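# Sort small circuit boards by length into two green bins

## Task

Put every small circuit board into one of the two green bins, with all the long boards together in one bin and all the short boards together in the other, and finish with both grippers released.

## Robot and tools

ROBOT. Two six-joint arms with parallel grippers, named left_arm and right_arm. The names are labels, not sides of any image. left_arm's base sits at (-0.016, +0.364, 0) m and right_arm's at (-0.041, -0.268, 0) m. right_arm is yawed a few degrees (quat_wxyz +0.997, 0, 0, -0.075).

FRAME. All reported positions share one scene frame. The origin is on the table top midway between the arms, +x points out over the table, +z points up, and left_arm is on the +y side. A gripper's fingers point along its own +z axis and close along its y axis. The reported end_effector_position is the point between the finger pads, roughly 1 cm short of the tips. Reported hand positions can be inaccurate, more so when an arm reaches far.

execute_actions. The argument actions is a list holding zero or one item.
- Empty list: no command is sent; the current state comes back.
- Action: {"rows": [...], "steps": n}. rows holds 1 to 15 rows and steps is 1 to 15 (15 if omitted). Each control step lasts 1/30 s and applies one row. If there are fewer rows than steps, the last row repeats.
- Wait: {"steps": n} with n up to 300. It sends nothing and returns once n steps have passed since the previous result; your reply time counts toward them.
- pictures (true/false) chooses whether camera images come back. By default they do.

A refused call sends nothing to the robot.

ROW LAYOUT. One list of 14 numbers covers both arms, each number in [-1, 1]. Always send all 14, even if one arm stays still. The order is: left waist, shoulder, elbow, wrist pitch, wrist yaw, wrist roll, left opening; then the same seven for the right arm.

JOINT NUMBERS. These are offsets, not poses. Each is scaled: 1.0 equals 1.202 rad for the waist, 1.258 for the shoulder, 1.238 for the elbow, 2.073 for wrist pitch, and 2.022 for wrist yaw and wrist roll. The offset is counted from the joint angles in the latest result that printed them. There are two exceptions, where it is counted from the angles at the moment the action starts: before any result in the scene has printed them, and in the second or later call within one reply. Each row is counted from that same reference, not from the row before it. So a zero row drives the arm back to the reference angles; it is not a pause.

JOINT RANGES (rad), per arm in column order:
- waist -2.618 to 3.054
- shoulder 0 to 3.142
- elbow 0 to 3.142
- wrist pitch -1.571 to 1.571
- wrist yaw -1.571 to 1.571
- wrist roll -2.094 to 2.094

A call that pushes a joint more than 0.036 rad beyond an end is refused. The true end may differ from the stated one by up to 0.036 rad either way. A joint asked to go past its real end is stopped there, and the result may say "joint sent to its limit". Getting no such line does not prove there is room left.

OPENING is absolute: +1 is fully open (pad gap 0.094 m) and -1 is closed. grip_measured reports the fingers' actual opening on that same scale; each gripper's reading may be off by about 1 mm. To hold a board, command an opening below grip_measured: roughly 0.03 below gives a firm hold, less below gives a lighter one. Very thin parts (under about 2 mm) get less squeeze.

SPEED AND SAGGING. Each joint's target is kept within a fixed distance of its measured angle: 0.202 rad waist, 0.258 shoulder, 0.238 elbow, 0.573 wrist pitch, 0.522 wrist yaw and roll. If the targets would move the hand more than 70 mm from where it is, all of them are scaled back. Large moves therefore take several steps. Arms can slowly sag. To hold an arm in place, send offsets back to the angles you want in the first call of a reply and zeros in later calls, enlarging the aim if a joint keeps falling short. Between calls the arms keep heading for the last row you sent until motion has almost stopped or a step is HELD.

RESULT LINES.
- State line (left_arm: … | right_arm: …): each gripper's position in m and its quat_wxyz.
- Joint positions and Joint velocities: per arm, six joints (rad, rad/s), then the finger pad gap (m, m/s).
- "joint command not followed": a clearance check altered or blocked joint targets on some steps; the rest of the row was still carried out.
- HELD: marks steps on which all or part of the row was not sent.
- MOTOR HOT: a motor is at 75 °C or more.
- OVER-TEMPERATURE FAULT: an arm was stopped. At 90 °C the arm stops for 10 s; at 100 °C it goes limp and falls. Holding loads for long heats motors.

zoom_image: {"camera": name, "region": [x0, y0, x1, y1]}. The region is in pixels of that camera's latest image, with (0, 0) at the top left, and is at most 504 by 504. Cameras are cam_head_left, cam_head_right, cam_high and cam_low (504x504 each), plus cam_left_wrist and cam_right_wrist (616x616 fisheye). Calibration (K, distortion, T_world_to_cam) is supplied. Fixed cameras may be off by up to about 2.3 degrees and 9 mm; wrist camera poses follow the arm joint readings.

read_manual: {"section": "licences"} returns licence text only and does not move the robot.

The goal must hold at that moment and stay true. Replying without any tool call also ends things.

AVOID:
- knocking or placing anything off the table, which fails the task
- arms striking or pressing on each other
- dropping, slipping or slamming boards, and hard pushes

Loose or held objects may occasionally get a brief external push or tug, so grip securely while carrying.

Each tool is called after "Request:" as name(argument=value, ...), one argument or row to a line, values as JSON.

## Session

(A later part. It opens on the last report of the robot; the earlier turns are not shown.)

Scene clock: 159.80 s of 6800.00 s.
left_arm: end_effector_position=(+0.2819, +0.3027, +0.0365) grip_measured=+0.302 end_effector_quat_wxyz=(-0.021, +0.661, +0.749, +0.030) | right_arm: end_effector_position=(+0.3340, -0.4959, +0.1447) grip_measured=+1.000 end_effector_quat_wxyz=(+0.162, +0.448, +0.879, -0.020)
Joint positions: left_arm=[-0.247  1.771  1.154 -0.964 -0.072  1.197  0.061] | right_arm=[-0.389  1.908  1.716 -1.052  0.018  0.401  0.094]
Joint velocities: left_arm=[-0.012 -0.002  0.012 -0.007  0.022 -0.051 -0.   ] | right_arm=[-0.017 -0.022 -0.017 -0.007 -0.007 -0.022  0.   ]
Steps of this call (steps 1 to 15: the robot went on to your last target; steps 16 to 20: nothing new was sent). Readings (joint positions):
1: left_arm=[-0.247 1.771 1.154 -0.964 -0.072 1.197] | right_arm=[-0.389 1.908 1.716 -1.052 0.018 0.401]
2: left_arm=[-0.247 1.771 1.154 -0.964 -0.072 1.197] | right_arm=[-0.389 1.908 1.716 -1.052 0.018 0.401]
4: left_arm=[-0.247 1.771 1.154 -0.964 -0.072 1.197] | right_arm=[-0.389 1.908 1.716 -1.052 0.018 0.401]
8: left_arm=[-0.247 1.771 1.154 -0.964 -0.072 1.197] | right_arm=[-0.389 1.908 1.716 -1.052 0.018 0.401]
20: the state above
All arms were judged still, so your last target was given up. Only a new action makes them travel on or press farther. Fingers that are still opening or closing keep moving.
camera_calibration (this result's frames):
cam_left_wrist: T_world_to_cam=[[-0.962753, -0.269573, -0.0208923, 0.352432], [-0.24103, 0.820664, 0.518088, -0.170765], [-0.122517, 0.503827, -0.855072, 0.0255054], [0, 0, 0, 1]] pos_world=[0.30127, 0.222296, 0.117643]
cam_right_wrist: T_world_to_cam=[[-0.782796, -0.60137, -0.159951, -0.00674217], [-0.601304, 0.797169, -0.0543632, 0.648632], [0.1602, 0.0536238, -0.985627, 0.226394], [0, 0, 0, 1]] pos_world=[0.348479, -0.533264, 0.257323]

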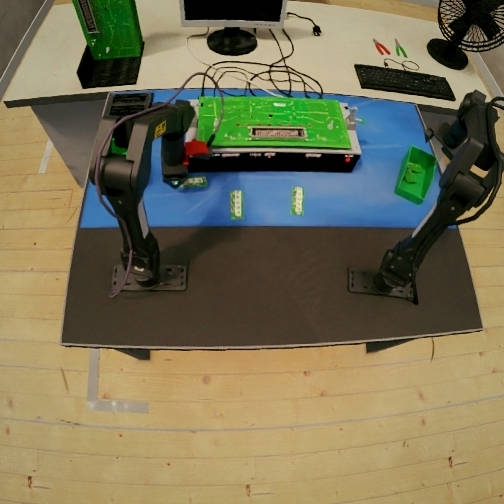

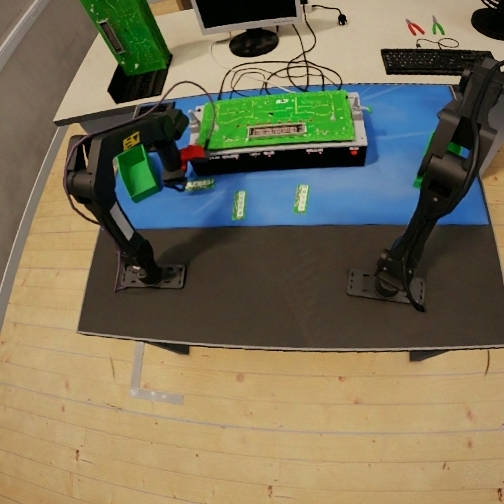

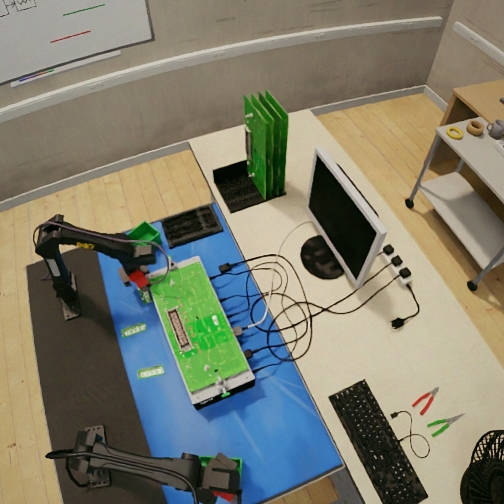

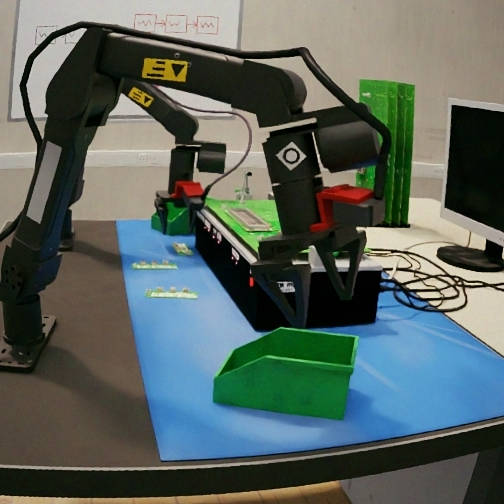

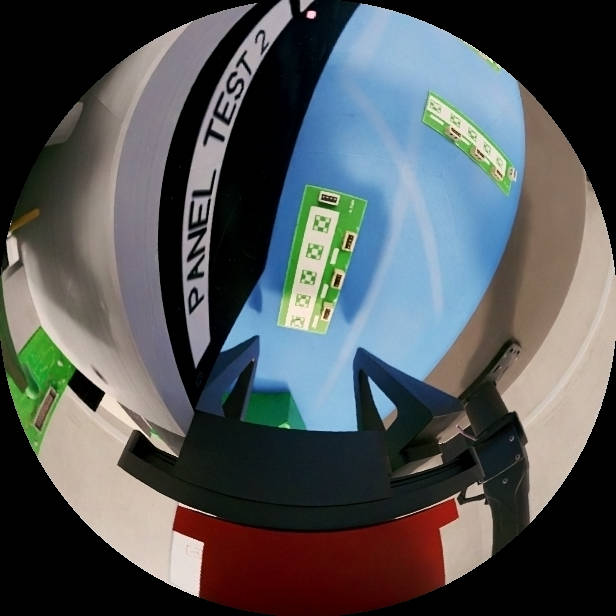

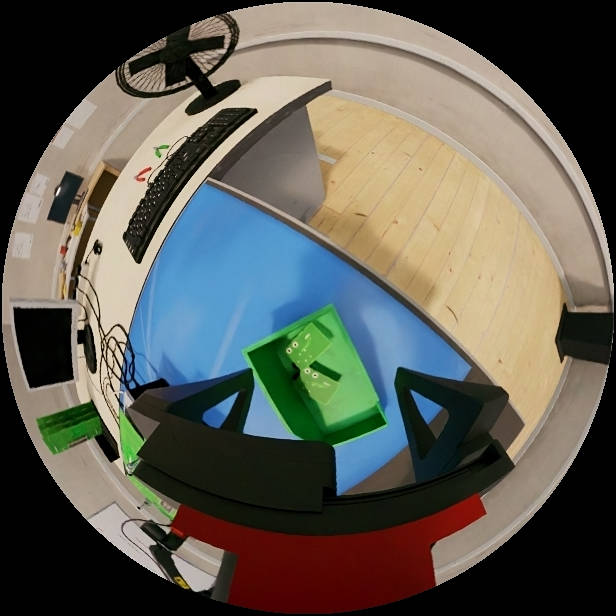

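Request:
execute_actions(
  actions=[
    {"rows": [[-0.04,-0.125,-0.277,0.249,0.036,0,0.3,0,0,0,0,0,0,1]]},
  ],
  pictures=false,
)

Request:
execute_actions(
  actions=[
    {"steps": 20},
  ],
)

Scene clock: 164.00 s of 6800.00 s.
left_arm: end_effector_position=(+0.2772, +0.2895, +0.0201) grip_measured=+0.299 end_effector_quat_wxyz=(+0.092, +0.670, +0.733, +0.075) | right_arm: end_effector_position=(+0.3340, -0.4959, +0.1447) grip_measured=+1.000 end_effector_quat_wxyz=(+0.162, +0.448, +0.879, -0.020)
Joint positions: left_arm=[-0.282  1.588  0.849 -0.6   -0.053  1.202  0.061] | right_arm=[-0.389  1.908  1.716 -1.052  0.018  0.401  0.094]
Joint velocities: left_arm=[-0.007 -0.022  0.017  0.037 -0.007 -0.007 -0.001] | right_arm=[-0.002 -0.017 -0.007 -0.051 -0.022 -0.037  0.   ]
Steps of this call (steps 1 to 90: nothing new was sent; then 0.70 s passed at rest; steps 91 to 105: all 15 steps of this action). Readings (joint positions):
91: left_arm=[-0.247 1.737 1.108 -0.899 -0.073 1.197] | right_arm=[-0.389 1.908 1.716 -1.052 0.018 0.401]
92: left_arm=[-0.251 1.686 1.025 -0.798 -0.072 1.194] | right_arm=[-0.389 1.908 1.716 -1.052 0.018 0.401]
94: left_arm=[-0.267 1.623 0.894 -0.676 -0.061 1.193] | right_arm=[-0.389 1.908 1.716 -1.052 0.018 0.401]
98: left_arm=[-0.282 1.591 0.850 -0.603 -0.054 1.199] | right_arm=[-0.389 1.908 1.716 -1.052 0.018 0.401]
105: the state above

Scene clock: 164.67 s of 6800.00 s.
left_arm: end_effector_position=(+0.2772, +0.2894, +0.0201) grip_measured=+0.299 end_effector_quat_wxyz=(+0.092, +0.670, +0.733, +0.075) | right_arm: end_effector_position=(+0.3340, -0.4959, +0.1447) grip_measured=+1.000 end_effector_quat_wxyz=(+0.162, +0.448, +0.879, -0.020)
Joint positions: left_arm=[-0.282  1.588  0.849 -0.6   -0.053  1.203  0.061] | right_arm=[-0.389  1.908  1.716 -1.052  0.018  0.401  0.094]
Joint velocities: left_arm=[-0.002 -0.032  0.022 -0.007 -0.022 -0.022  0.001] | right_arm=[ 0.012  0.002 -0.007 -0.022 -0.051  0.037  0.   ]
Steps of this call (steps 1 to 15: the robot went on to your last target; steps 16 to 20: nothing new was sent). Readings (joint positions):
1: left_arm=[-0.282 1.588 0.849 -0.600 -0.053 1.202] | right_arm=[-0.389 1.908 1.716 -1.052 0.018 0.401]
2: left_arm=[-0.282 1.588 0.849 -0.600 -0.053 1.202] | right_arm=[-0.389 1.908 1.716 -1.052 0.018 0.401]
4: left_arm=[-0.282 1.588 0.849 -0.600 -0.053 1.202] | right_arm=[-0.389 1.908 1.716 -1.052 0.018 0.401]
8: left_arm=[-0.282 1.588 0.849 -0.600 -0.053 1.203] | right_arm=[-0.389 1.908 1.716 -1.052 0.018 0.401]
20: the state above
All arms were judged still, so your last target was given up. Only a new action makes them travel on or press farther. Fingers that are still opening or closing keep moving.
camera_calibration (this result's frames):
cam_left_wrist: T_world_to_cam=[[-0.946288, -0.238029, -0.218817, 0.334185], [-0.307967, 0.869661, 0.385805, -0.145467], [0.0984644, 0.432471, -0.896255, -0.022141], [0, 0, 0, 1]] pos_world=[0.273616, 0.215628, 0.109404]
cam_right_wrist: T_world_to_cam=[[-0.782796, -0.60137, -0.159951, -0.00674217], [-0.601304, 0.797169, -0.0543632, 0.648632], [0.1602, 0.0536238, -0.985627, 0.226394], [0, 0, 0, 1]] pos_world=[0.348479, -0.533264, 0.257323]

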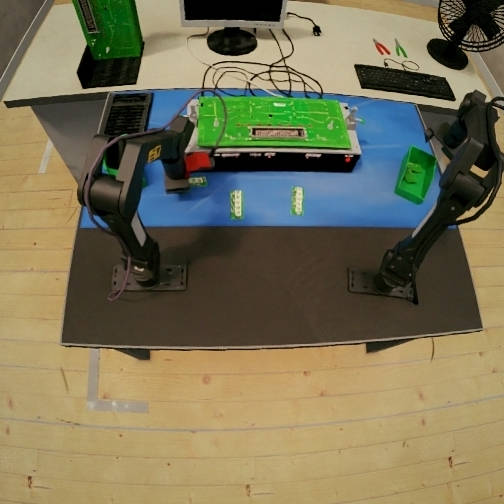

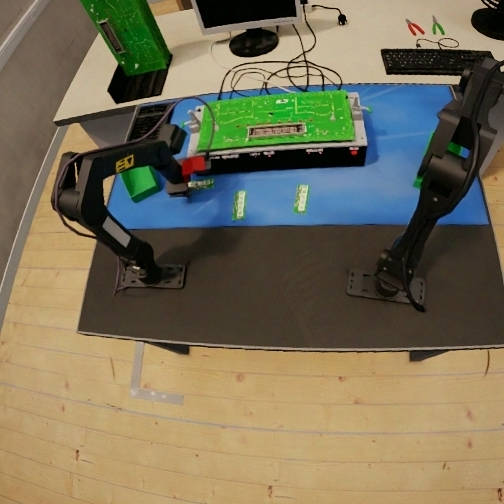

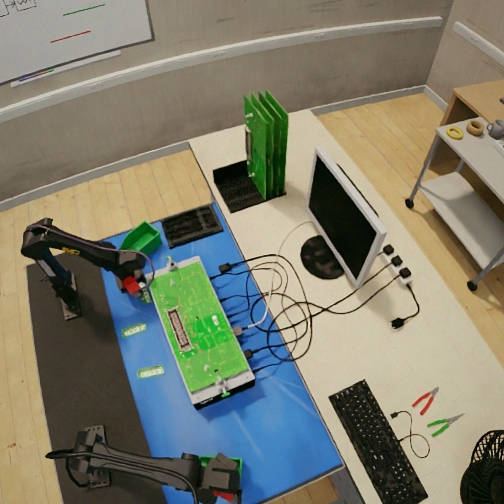

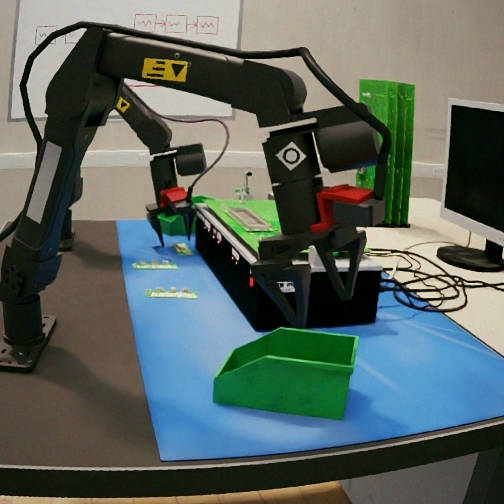

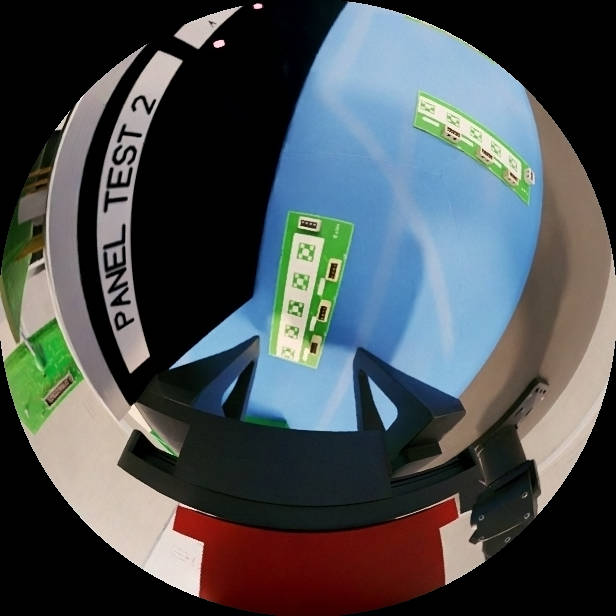

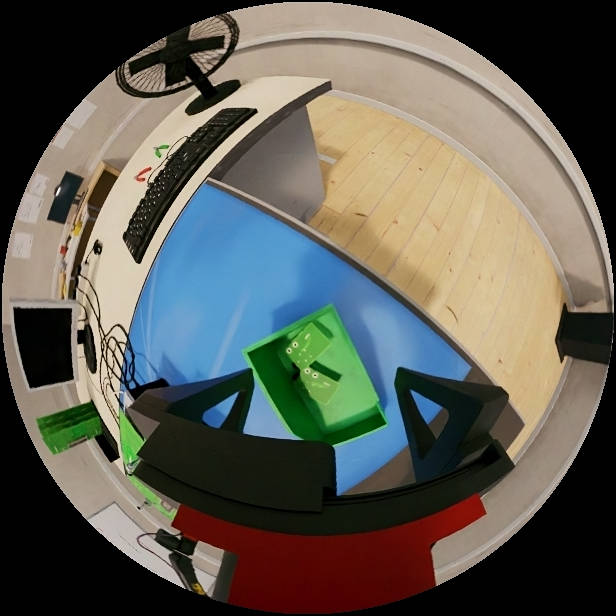

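Request:
execute_actions(
  actions=[
    {"rows": [[-0.075,0,0,0,0,-0.04,0.3,0,0,0,0,0,0,1]]},
  ],
  pictures=false,
)

Request:
execute_actions(
  actions=[
    {"rows": [[0,0,0,0,0,0,-1,0,0,0,0,0,0,1]]},
  ],
)

Scene clock: 168.17 s of 6800.00 s.
left_arm: end_effector_position=(+0.2732, +0.2755, +0.0214) grip_measured=+0.299 end_effector_quat_wxyz=(+0.087, +0.674, +0.728, +0.091) | right_arm: end_effector_position=(+0.3340, -0.4959, +0.1447) grip_measured=+1.000 end_effector_quat_wxyz=(+0.162, +0.448, +0.879, -0.020)
Joint positions: left_arm=[-0.359  1.585  0.849 -0.603 -0.101  1.146  0.061] | right_arm=[-0.389  1.908  1.716 -1.052  0.018  0.401  0.094]
Joint velocities: left_arm=[ 0.007 -0.027 -0.022 -0.081 -0.022 -0.007 -0.   ] | right_arm=[-0.012  0.002 -0.017 -0.051  0.007  0.022  0.   ]
Steps of this call (steps 1 to 90: nothing new was sent; steps 91 to 105: all 15 steps of this action). Readings (joint positions):
91: left_arm=[-0.293 1.586 0.849 -0.605 -0.064 1.193] | right_arm=[-0.389 1.908 1.716 -1.052 0.018 0.401]
92: left_arm=[-0.312 1.585 0.849 -0.605 -0.080 1.183] | right_arm=[-0.389 1.908 1.716 -1.052 0.018 0.401]
94: left_arm=[-0.347 1.585 0.849 -0.603 -0.094 1.170] | right_arm=[-0.389 1.908 1.716 -1.052 0.018 0.401]
98: left_arm=[-0.359 1.585 0.849 -0.603 -0.100 1.154] | right_arm=[-0.389 1.908 1.716 -1.052 0.018 0.401]
105: the state above

Scene clock: 168.67 s of 6800.00 s.
left_arm: end_effector_position=(+0.2732, +0.2757, +0.0215) grip_measured=-0.981 end_effector_quat_wxyz=(+0.087, +0.674, +0.728, +0.091) | right_arm: end_effector_position=(+0.3340, -0.4959, +0.1447) grip_measured=+1.000 end_effector_quat_wxyz=(+0.162, +0.448, +0.879, -0.020)
Joint positions: left_arm=[-0.359  1.585  0.849 -0.603 -0.102  1.145  0.001] | right_arm=[-0.389  1.908  1.716 -1.052  0.018  0.401  0.094]
Joint velocities: left_arm=[-0.002  0.002 -0.007  0.037  0.051  0.007 -0.   ] | right_arm=[-0.007  0.012 -0.002 -0.051  0.037 -0.007  0.   ]
Steps of this call (steps 1 to 15: all 15 steps of this action). Readings (joint positions):
1: left_arm=[-0.359 1.585 0.849 -0.603 -0.102 1.145] | right_arm=[-0.389 1.908 1.716 -1.052 0.018 0.401]
2: left_arm=[-0.359 1.585 0.849 -0.603 -0.102 1.145] | right_arm=[-0.389 1.908 1.716 -1.052 0.018 0.401]
4: left_arm=[-0.359 1.585 0.849 -0.602 -0.102 1.145] | right_arm=[-0.389 1.908 1.716 -1.052 0.018 0.401]
8: left_arm=[-0.359 1.585 0.849 -0.603 -0.102 1.145] | right_arm=[-0.389 1.908 1.716 -1.052 0.018 0.401]
15: the state above
camera_calibration (this result's frames):
cam_left_wrist: T_world_to_cam=[[-0.944751, -0.222195, -0.240988, 0.323199], [-0.306406, 0.859822, 0.408438, -0.133467], [0.116454, 0.459713, -0.880399, -0.0273476], [0, 0, 0, 1]] pos_world=[0.267632, 0.199143, 0.108323]
cam_right_wrist: T_world_to_cam=[[-0.782796, -0.60137, -0.159951, -0.00674217], [-0.601304, 0.797169, -0.0543632, 0.648632], [0.1602, 0.0536238, -0.985627, 0.226394], [0, 0, 0, 1]] pos_world=[0.348479, -0.533264, 0.257323]

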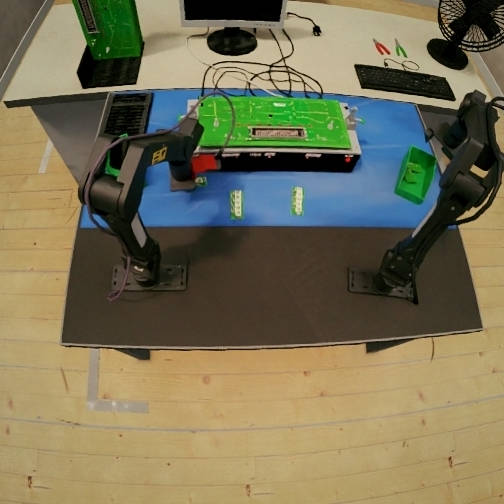

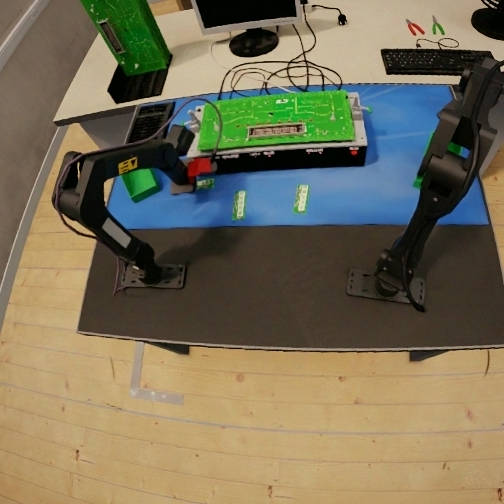

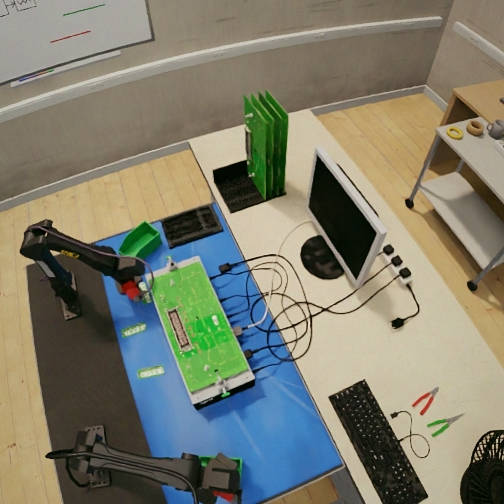

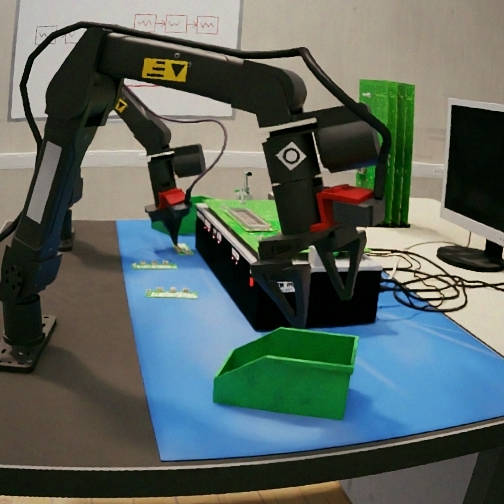

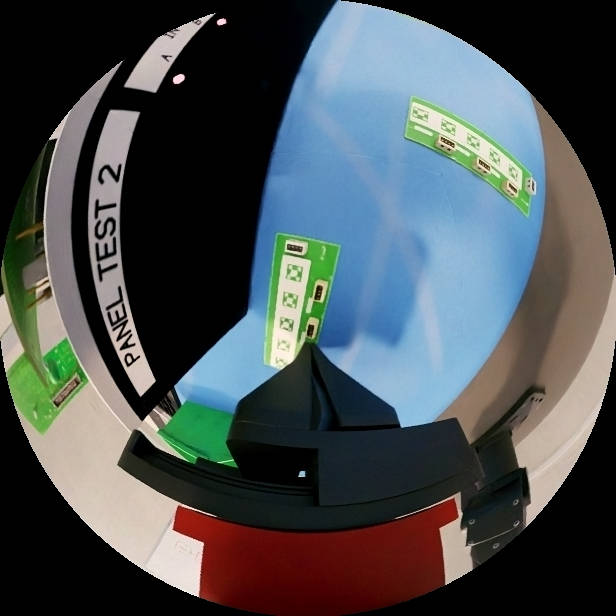

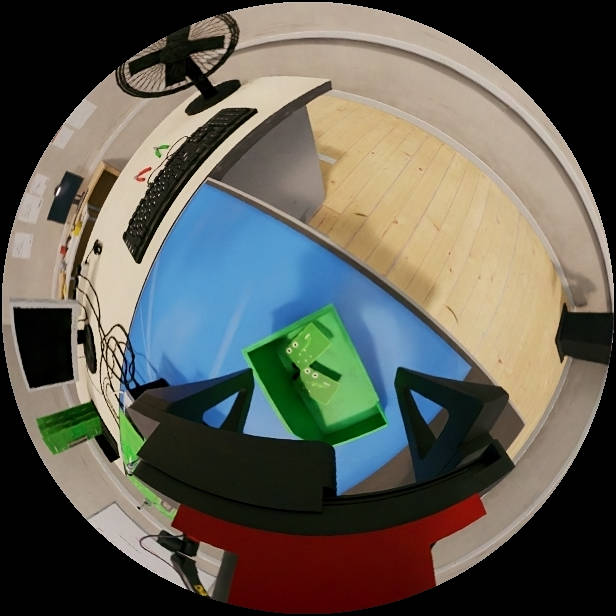

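Request:
execute_actions(
  actions=[
    {"rows": [[0,-0.245,-0.272,0.057,0,0,-1,0,0,0,0,0,0,1]]},
  ],
)

Scene clock: 173.27 s of 6800.00 s.
left_arm: end_effector_position=(+0.2188, +0.2966, +0.0155) grip_measured=-0.984 end_effector_quat_wxyz=(+0.132, +0.667, +0.724, +0.111) | right_arm: end_effector_position=(+0.3340, -0.4959, +0.1447) grip_measured=+1.000 end_effector_quat_wxyz=(+0.162, +0.448, +0.879, -0.020)
Joint positions: left_arm=[-0.359  1.273  0.531 -0.498 -0.105  1.146  0.001] | right_arm=[-0.389  1.908  1.716 -1.052  0.018  0.401  0.094]
Joint velocities: left_arm=[-0.017 -0.037 -0.007 -0.066 -0.022  0.051  0.   ] | right_arm=[ 0.017  0.007 -0.002 -0.095 -0.066  0.007  0.   ]
Steps of this call (steps 1 to 15: the robot went on to your last target; steps 16 to 90: nothing new was sent; then 1.10 s passed at rest; steps 91 to 105: all 15 steps of this action). Readings (joint positions):
91: left_arm=[-0.359 1.548 0.807 -0.556 -0.103 1.145] | right_arm=[-0.389 1.908 1.716 -1.052 0.018 0.401]
92: left_arm=[-0.359 1.470 0.732 -0.516 -0.103 1.145] | right_arm=[-0.389 1.908 1.716 -1.052 0.018 0.401]
94: left_arm=[-0.359 1.319 0.596 -0.510 -0.103 1.145] | right_arm=[-0.389 1.908 1.716 -1.052 0.018 0.401]
98: left_arm=[-0.359 1.273 0.533 -0.503 -0.105 1.146] | right_arm=[-0.389 1.908 1.716 -1.052 0.018 0.401]
105: the state above
camera_calibration (this result's frames):
cam_left_wrist: T_world_to_cam=[[-0.918347, -0.231342, -0.321123, 0.273206], [-0.341956, 0.872304, 0.349502, -0.160726], [0.199263, 0.430774, -0.880186, -0.0453949], [0, 0, 0, 1]] pos_world=[0.204982, 0.222961, 0.103951]
cam_right_wrist: T_world_to_cam=[[-0.782796, -0.60137, -0.159951, -0.00674217], [-0.601304, 0.797169, -0.0543632, 0.648632], [0.1602, 0.0536238, -0.985627, 0.226394], [0, 0, 0, 1]] pos_world=[0.348479, -0.533264, 0.257323]

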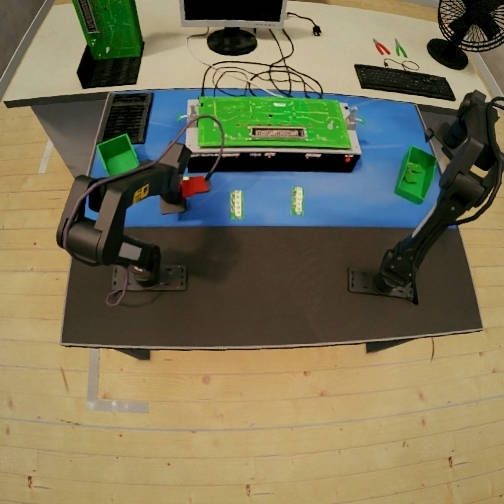

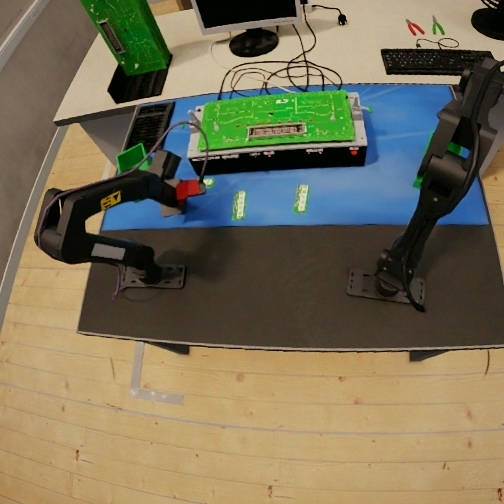

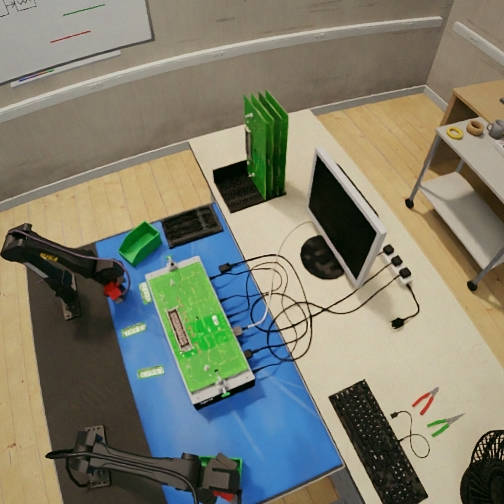

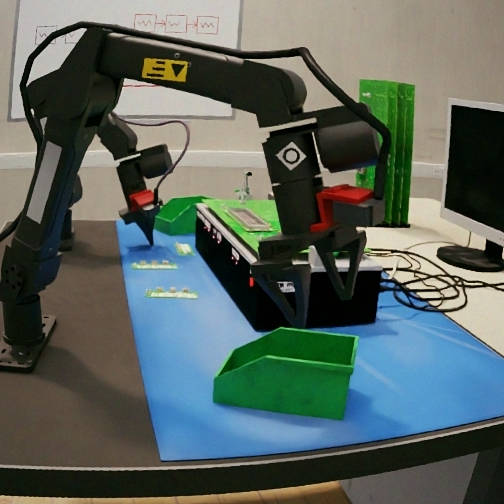

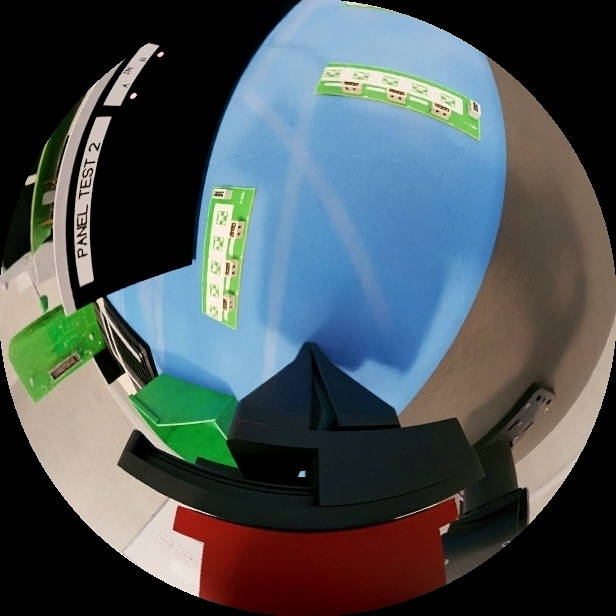

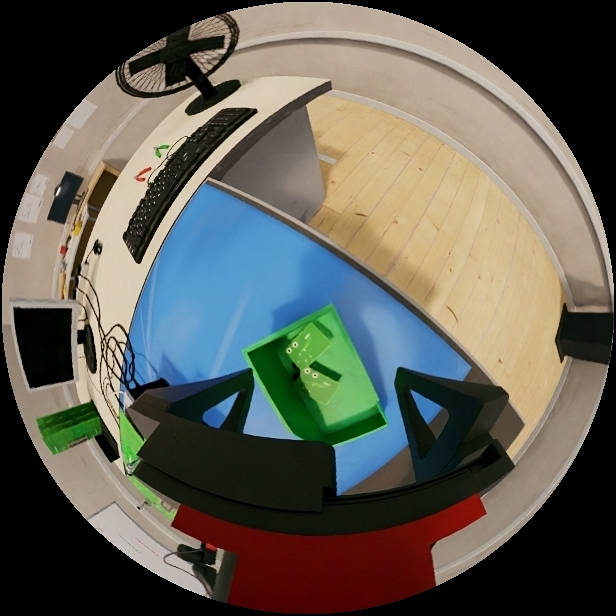

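Request:
execute_actions(
  actions=[
    {"rows": [[0.016,0.121,0.205,0.018,0.05,0,1,0,0,0,0,0,0,1]]},
  ],
  pictures=false,
)

Request:
execute_actions(
  actions=[
    {"rows": [[0,0.08,-0.093,0.104,0,0,1,0,0,0,0,0,0,1]]},
  ],
  pictures=false,
)

Request:
execute_actions(
  actions=[
    {"steps": 15},
  ],
)

Scene clock: 183.77 s of 6800.00 s.
left_arm: end_effector_position=(+0.2716, +0.2621, +0.0490) grip_measured=+1.000 end_effector_quat_wxyz=(+0.176, +0.666, +0.720, +0.080) | right_arm: end_effector_position=(+0.3340, -0.4959, +0.1447) grip_measured=+1.000 end_effector_quat_wxyz=(+0.162, +0.448, +0.879, -0.020)
Joint positions: left_arm=[-0.349  1.419  0.768 -0.53  -0.011  1.144  0.094] | right_arm=[-0.389  1.908  1.716 -1.052  0.018  0.401  0.094]
Joint velocities: left_arm=[-0.007 -0.012 -0.002  0.139 -0.007 -0.066  0.   ] | right_arm=[ 0.012  0.007  0.012 -0.007 -0.007  0.051  0.   ]
Steps of this call (steps 1 to 15: the robot went on to your last target; steps 16 to 90: nothing new was sent; then 7.00 s passed at rest; steps 91 to 105: all 15 steps of this action). Readings (joint positions):
91: left_arm=[-0.357 1.294 0.561 -0.517 -0.097 1.146] | right_arm=[-0.389 1.908 1.716 -1.052 0.018 0.401]
92: left_arm=[-0.354 1.339 0.617 -0.530 -0.082 1.146] | right_arm=[-0.389 1.908 1.716 -1.052 0.018 0.401]
94: left_arm=[-0.350 1.405 0.722 -0.498 -0.058 1.146] | right_arm=[-0.389 1.908 1.716 -1.052 0.018 0.401]
98: left_arm=[-0.349 1.419 0.768 -0.528 -0.013 1.144] | right_arm=[-0.389 1.908 1.716 -1.052 0.018 0.401]
105: the state above

Scene clock: 184.27 s of 6800.00 s.
left_arm: end_effector_position=(+0.2706, +0.2620, +0.0293) grip_measured=+1.000 end_effector_quat_wxyz=(+0.177, +0.666, +0.720, +0.077) | right_arm: end_effector_position=(+0.3340, -0.4959, +0.1447) grip_measured=+1.000 end_effector_quat_wxyz=(+0.162, +0.448, +0.879, -0.020)
Joint positions: left_arm=[-0.347  1.456  0.713 -0.439 -0.006  1.145  0.094] | right_arm=[-0.389  1.908  1.716 -1.052  0.018  0.401  0.094]
Joint velocities: left_arm=[-0.007 -0.022 -0.002  0.007  0.007 -0.022  0.   ] | right_arm=[-0.007 -0.027 -0.007 -0.037  0.066  0.037  0.   ]
Steps of this call (steps 1 to 15: all 15 steps of this action). Readings (joint positions):
1: left_arm=[-0.349 1.425 0.752 -0.511 -0.008 1.144] | right_arm=[-0.389 1.908 1.716 -1.052 0.018 0.401]
2: left_arm=[-0.349 1.441 0.725 -0.468 -0.007 1.144] | right_arm=[-0.389 1.908 1.716 -1.052 0.018 0.401]
4: left_arm=[-0.347 1.456 0.713 -0.440 -0.006 1.144] | right_arm=[-0.389 1.908 1.716 -1.052 0.018 0.401]
8: left_arm=[-0.347 1.456 0.713 -0.439 -0.006 1.145] | right_arm=[-0.389 1.908 1.716 -1.052 0.018 0.401]
15: the state above

Scene clock: 184.77 s of 6800.00 s.
left_arm: end_effector_position=(+0.2706, +0.2620, +0.0293) grip_measured=+1.000 end_effector_quat_wxyz=(+0.177, +0.666, +0.720, +0.077) | right_arm: end_effector_position=(+0.3340, -0.4959, +0.1447) grip_measured=+1.000 end_effector_quat_wxyz=(+0.162, +0.448, +0.879, -0.020)
Joint positions: left_arm=[-0.347  1.456  0.713 -0.439 -0.006  1.145  0.094] | right_arm=[-0.389  1.908  1.716 -1.052  0.018  0.401  0.094]
Joint velocities: left_arm=[ 0.002  0.007 -0.012 -0.022 -0.007 -0.022  0.   ] | right_arm=[-0.007  0.002  0.002 -0.066 -0.007 -0.051  0.   ]
Steps of this call (steps 1 to 15: the robot went on to your last target). Readings (joint positions):
1: left_arm=[-0.347 1.456 0.713 -0.439 -0.006 1.145] | right_arm=[-0.389 1.908 1.716 -1.052 0.018 0.401]
2: left_arm=[-0.347 1.456 0.713 -0.439 -0.006 1.145] | right_arm=[-0.389 1.908 1.716 -1.052 0.018 0.401]
4: left_arm=[-0.347 1.456 0.713 -0.439 -0.006 1.145] | right_arm=[-0.389 1.908 1.716 -1.052 0.018 0.401]
8: left_arm=[-0.347 1.456 0.713 -0.439 -0.006 1.145] | right_arm=[-0.389 1.908 1.716 -1.052 0.018 0.401]
15: the state above
All arms were judged still, so your last target was given up. Only a new action makes them travel on or press farther. Fingers that are still opening or closing keep moving.
camera_calibration (this result's frames):
cam_left_wrist: T_world_to_cam=[[-0.916979, -0.244583, -0.315166, 0.320094], [-0.327998, 0.911917, 0.246625, -0.128715], [0.227085, 0.329524, -0.916431, -0.00866831], [0, 0, 0, 1]] pos_world=[0.25327, 0.198524, 0.124683]
cam_right_wrist: T_world_to_cam=[[-0.782796, -0.60137, -0.159951, -0.00674217], [-0.601304, 0.797169, -0.0543632, 0.648632], [0.1602, 0.0536238, -0.985627, 0.226394], [0, 0, 0, 1]] pos_world=[0.348479, -0.533264, 0.257323]

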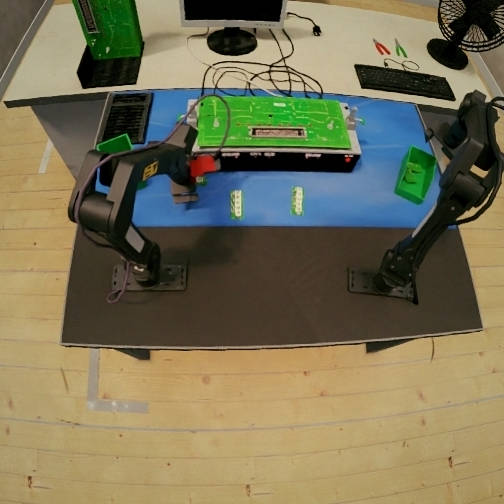

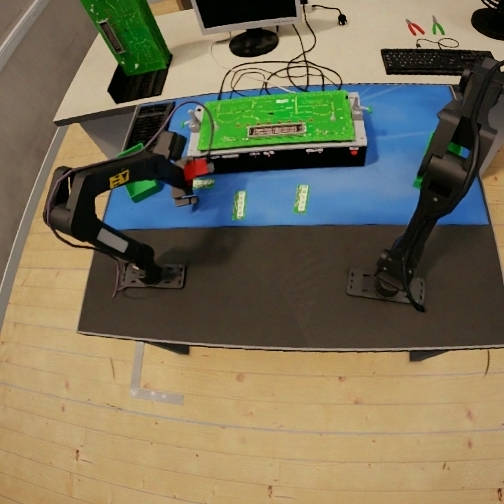

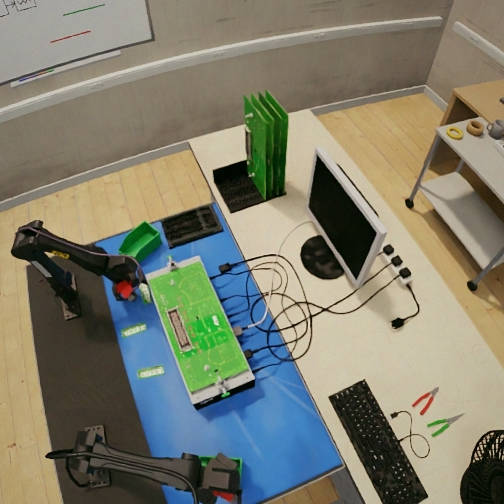

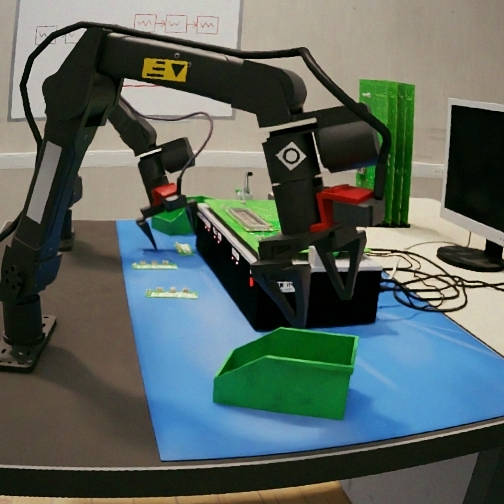

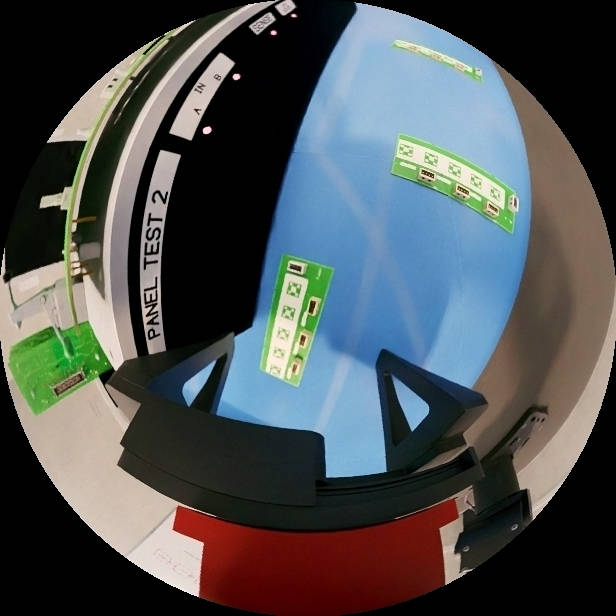

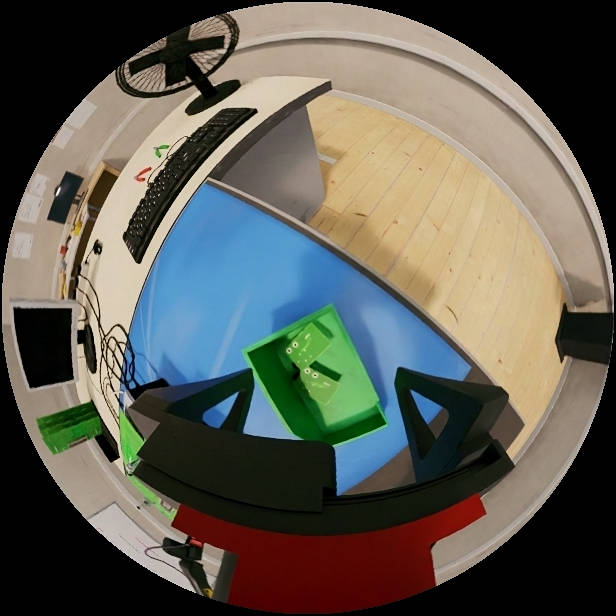

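Request:
execute_actions(
  actions=[
    {"rows": [[0,0,0.03,0,0,0,-1,0,0,0,0,0,0,1]]},
  ],
  pictures=false,
)

Request:
execute_actions(
  actions=[
    {"rows": [[0,0.09,-0.065,0.094,0,0,-1,0,0,0,0,0,0,1]]},
  ],
  pictures=false,
)

Scene clock: 193.83 s of 6800.00 s.
left_arm: end_effector_position=(+0.2755, +0.2600, +0.0351) grip_measured=-0.983 end_effector_quat_wxyz=(+0.184, +0.665, +0.719, +0.080) | right_arm: end_effector_position=(+0.3340, -0.4959, +0.1447) grip_measured=+1.000 end_effector_quat_wxyz=(+0.162, +0.448, +0.879, -0.020)
Joint positions: left_arm=[-0.347  1.453  0.729 -0.442 -0.004  1.145  0.001] | right_arm=[-0.389  1.908  1.716 -1.052  0.018  0.401  0.094]
Joint velocities: left_arm=[-0.002 -0.007  0.007 -0.007 -0.051  0.022 -0.   ] | right_arm=[-0.012 -0.027  0.002  0.022 -0.037 -0.037  0.   ]
Steps of this call (steps 1 to 90: nothing new was sent; then 5.57 s passed at rest; steps 91 to 105: all 15 steps of this action). Readings (joint positions):
91: left_arm=[-0.347 1.453 0.720 -0.452 -0.003 1.145] | right_arm=[-0.389 1.908 1.716 -1.052 0.018 0.401]
92: left_arm=[-0.347 1.453 0.722 -0.450 -0.004 1.145] | right_arm=[-0.389 1.908 1.716 -1.052 0.018 0.401]
94: left_arm=[-0.347 1.453 0.726 -0.447 -0.004 1.145] | right_arm=[-0.389 1.908 1.716 -1.052 0.018 0.401]
98: left_arm=[-0.347 1.453 0.729 -0.442 -0.004 1.145] | right_arm=[-0.389 1.908 1.716 -1.052 0.018 0.401]
105: the state above

Scene clock: 194.33 s of 6800.00 s.
left_arm: end_effector_position=(+0.2914, +0.2550, +0.0156) grip_measured=-0.984 end_effector_quat_wxyz=(+0.207, +0.661, +0.715, +0.092) | right_arm: end_effector_position=(+0.3340, -0.4959, +0.1447) grip_measured=+1.000 end_effector_quat_wxyz=(+0.162, +0.448, +0.879, -0.020)
Joint positions: left_arm=[-0.347  1.533  0.686 -0.268 -0.009  1.146  0.001] | right_arm=[-0.389  1.908  1.716 -1.052  0.018  0.401  0.094]
Joint velocities: left_arm=[ 0.012  0.017  0.007  0.022 -0.007  0.037 -0.001] | right_arm=[-0.017  0.002  0.002  0.037  0.022  0.022  0.   ]
Steps of this call (steps 1 to 15: all 15 steps of this action). Readings (joint positions):
1: left_arm=[-0.347 1.463 0.719 -0.412 -0.004 1.145] | right_arm=[-0.389 1.908 1.716 -1.052 0.018 0.401]
2: left_arm=[-0.347 1.486 0.707 -0.368 -0.004 1.145] | right_arm=[-0.389 1.908 1.716 -1.052 0.018 0.401]
4: left_arm=[-0.347 1.514 0.698 -0.302 -0.008 1.146] | right_arm=[-0.389 1.908 1.716 -1.052 0.018 0.401]
8: left_arm=[-0.347 1.533 0.686 -0.268 -0.009 1.146] | right_arm=[-0.389 1.908 1.716 -1.052 0.018 0.401]
15: the state above

Request:
execute_actions(
  actions=[
    {"rows": [[0,-0.229,-0.207,-0.008,0,0,-1,0,0,0,0,0,0,1]]},
  ],
)

Scene clock: 198.20 s of 6800.00 s.
left_arm: end_effector_position=(+0.2398, +0.2738, +0.0190) grip_measured=-0.984 end_effector_quat_wxyz=(+0.232, +0.657, +0.710, +0.102) | right_arm: end_effector_position=(+0.3340, -0.4959, +0.1447) grip_measured=+1.000 end_effector_quat_wxyz=(+0.162, +0.448, +0.879, -0.020)
Joint positions: left_arm=[-0.347  1.246  0.45  -0.262 -0.009  1.146  0.001] | right_arm=[-0.389  1.908  1.716 -1.052  0.018  0.401  0.094]
Joint velocities: left_arm=[-0.002 -0.027 -0.017  0.051  0.022  0.022 -0.   ] | right_arm=[ 0.002  0.017 -0.007 -0.007 -0.081  0.037  0.   ]
Steps of this call (steps 1 to 15: the robot went on to your last target; steps 16 to 90: nothing new was sent; then 0.37 s passed at rest; steps 91 to 105: all 15 steps of this action). Readings (joint positions):
91: left_arm=[-0.347 1.495 0.649 -0.241 -0.009 1.146] | right_arm=[-0.389 1.908 1.716 -1.052 0.018 0.401]
92: left_arm=[-0.347 1.414 0.581 -0.230 -0.009 1.146] | right_arm=[-0.389 1.908 1.716 -1.052 0.018 0.401]
94: left_arm=[-0.347 1.278 0.475 -0.260 -0.009 1.146] | right_arm=[-0.389 1.908 1.716 -1.052 0.018 0.401]
98: left_arm=[-0.347 1.246 0.450 -0.262 -0.009 1.146] | right_arm=[-0.389 1.908 1.716 -1.052 0.018 0.401]
105: the state above
camera_calibration (this result's frames):
cam_left_wrist: T_world_to_cam=[[-0.874069, -0.25918, -0.410888, 0.287], [-0.35302, 0.919911, 0.170707, -0.141893], [0.333737, 0.294262, -0.895561, -0.031274], [0, 0, 0, 1]] pos_world=[0.211204, 0.214116, 0.114139]
cam_right_wrist: T_world_to_cam=[[-0.782796, -0.60137, -0.159951, -0.00674217], [-0.601304, 0.797169, -0.0543632, 0.648632], [0.1602, 0.0536238, -0.985627, 0.226394], [0, 0, 0, 1]] pos_world=[0.348479, -0.533264, 0.257323]

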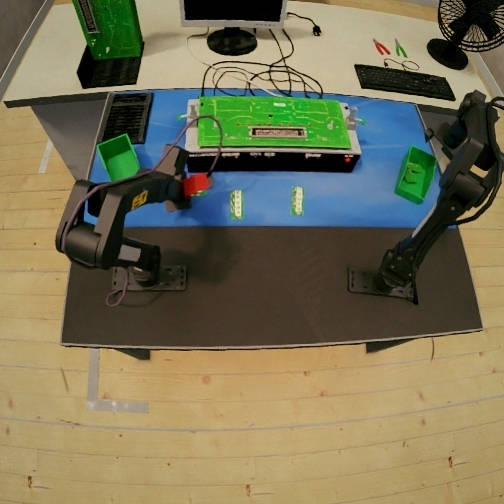

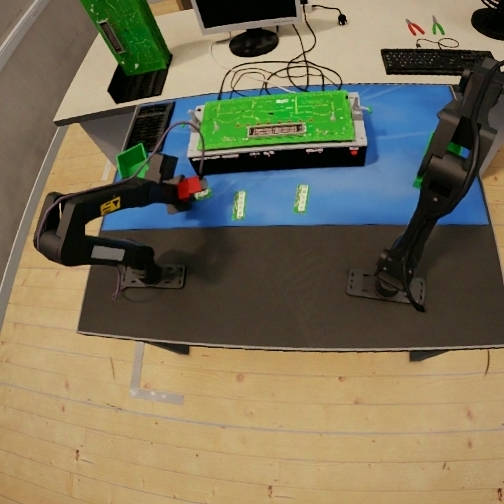

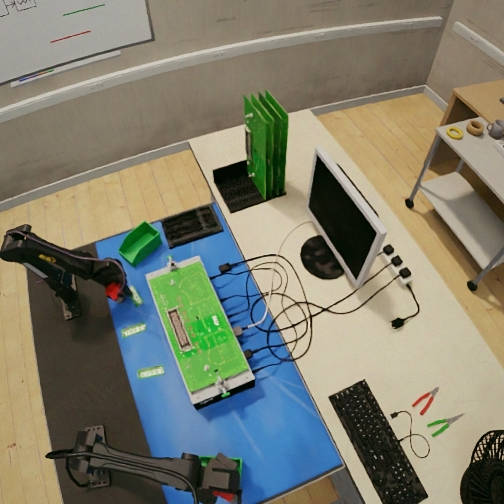

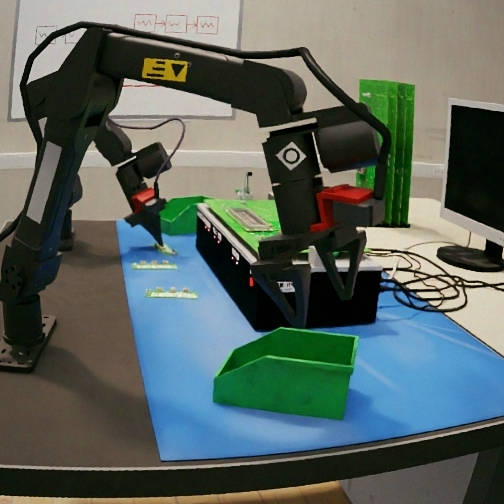

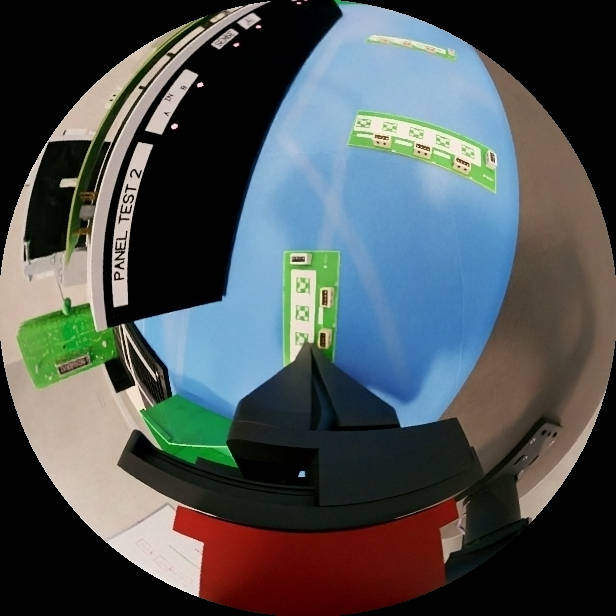

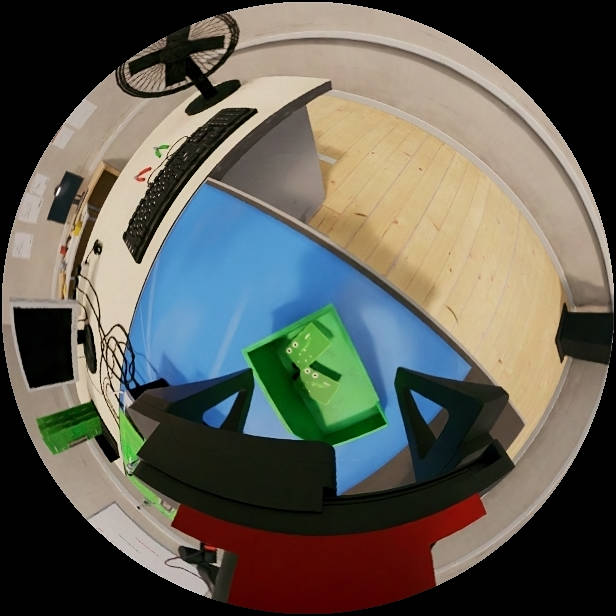

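Dragged. Lift slightly, open, come back down, close.

Request:
execute_actions(
  actions=[
    {"rows": [[0,-0.08,0,0,0,0,1,0,0,0,0,0,0,1]]},
  ],
  pictures=false,
)

Request:
execute_actions(
  actions=[
    {"rows": [[0,0.1,0,0,0,0,1,0,0,0,0,0,0,1]]},
  ],
  pictures=false,
)

Request:
execute_actions(
  actions=[
    {"rows": [[0,0,0,0,0,0,-1,0,0,0,0,0,0,1]]},
  ],
  pictures=false,
)

Scene clock: 202.13 s of 6800.00 s.
left_arm: end_effector_position=(+0.2485, +0.2708, +0.0422) grip_measured=+1.000 end_effector_quat_wxyz=(+0.273, +0.648, +0.701, +0.120) | right_arm: end_effector_position=(+0.3340, -0.4959, +0.1447) grip_measured=+1.000 end_effector_quat_wxyz=(+0.162, +0.448, +0.879, -0.020)
Joint positions: left_arm=[-0.347  1.159  0.45  -0.255 -0.01   1.146  0.094] | right_arm=[-0.389  1.908  1.716 -1.052  0.018  0.401  0.094]
Joint velocities: left_arm=[-0.007 -0.002 -0.012 -0.007 -0.037 -0.037  0.   ] | right_arm=[ 0.002 -0.012 -0.007 -0.051 -0.051 -0.037  0.   ]
Steps of this call (steps 1 to 15: the robot went on to your last target; steps 16 to 90: nothing new was sent; then 0.43 s passed at rest; steps 91 to 105: all 15 steps of this action). Readings (joint positions):
91: left_arm=[-0.347 1.235 0.450 -0.263 -0.009 1.146] | right_arm=[-0.389 1.908 1.716 -1.052 0.018 0.401]
92: left_arm=[-0.347 1.212 0.450 -0.267 -0.010 1.146] | right_arm=[-0.389 1.908 1.716 -1.052 0.018 0.401]
94: left_arm=[-0.347 1.171 0.450 -0.259 -0.010 1.146] | right_arm=[-0.389 1.908 1.716 -1.052 0.018 0.401]
98: left_arm=[-0.347 1.159 0.450 -0.255 -0.010 1.146] | right_arm=[-0.389 1.908 1.716 -1.052 0.018 0.401]
105: the state above

Scene clock: 202.63 s of 6800.00 s.
left_arm: end_effector_position=(+0.2495, +0.2703, +0.0372) grip_measured=+1.000 end_effector_quat_wxyz=(+0.253, +0.653, +0.705, +0.112) | right_arm: end_effector_position=(+0.3340, -0.4959, +0.1447) grip_measured=+1.000 end_effector_quat_wxyz=(+0.162, +0.448, +0.879, -0.020)
Joint positions: left_arm=[-0.347  1.21   0.483 -0.282 -0.009  1.148  0.094] | right_arm=[-0.389  1.908  1.716 -1.052  0.018  0.401  0.094]
Joint velocities: left_arm=[ 0.017  0.012  0.027 -0.037 -0.037 -0.037  0.   ] | right_arm=[-0.012 -0.017  0.002 -0.007 -0.11  -0.037  0.   ]
Steps of this call (steps 1 to 15: all 15 steps of this action). Readings (joint positions):
1: left_arm=[-0.347 1.174 0.450 -0.252 -0.010 1.146] | right_arm=[-0.389 1.908 1.716 -1.052 0.018 0.401]
2: left_arm=[-0.347 1.192 0.464 -0.262 -0.009 1.146] | right_arm=[-0.389 1.908 1.716 -1.052 0.018 0.401]
4: left_arm=[-0.347 1.207 0.480 -0.279 -0.009 1.148] | right_arm=[-0.389 1.908 1.716 -1.052 0.018 0.401]
8: left_arm=[-0.347 1.210 0.483 -0.282 -0.009 1.148] | right_arm=[-0.389 1.908 1.716 -1.052 0.018 0.401]
15: the state above

Scene clock: 203.13 s of 6800.00 s.
left_arm: end_effector_position=(+0.2501, +0.2698, +0.0387) grip_measured=-0.983 end_effector_quat_wxyz=(+0.255, +0.653, +0.705, +0.112) | right_arm: end_effector_position=(+0.3340, -0.4959, +0.1447) grip_measured=+1.000 end_effector_quat_wxyz=(+0.162, +0.448, +0.879, -0.020)
Joint positions: left_arm=[-0.347  1.208  0.486 -0.285 -0.007  1.148  0.001] | right_arm=[-0.389  1.908  1.716 -1.052  0.018  0.401  0.094]
Joint velocities: left_arm=[-0.007 -0.017 -0.002 -0.022  0.037  0.066 -0.   ] | right_arm=[-0.007 -0.017 -0.007 -0.081  0.051  0.095  0.   ]
Steps of this call (steps 1 to 15: all 15 steps of this action). Readings (joint positions):
1: left_arm=[-0.347 1.207 0.486 -0.289 -0.006 1.148] | right_arm=[-0.389 1.908 1.716 -1.052 0.018 0.401]
2: left_arm=[-0.347 1.208 0.486 -0.289 -0.006 1.148] | right_arm=[-0.389 1.908 1.716 -1.052 0.018 0.401]
4: left_arm=[-0.347 1.208 0.486 -0.286 -0.007 1.148] | right_arm=[-0.389 1.908 1.716 -1.052 0.018 0.401]
8: left_arm=[-0.347 1.208 0.486 -0.285 -0.007 1.148] | right_arm=[-0.389 1.908 1.716 -1.052 0.018 0.401]
15: the state above


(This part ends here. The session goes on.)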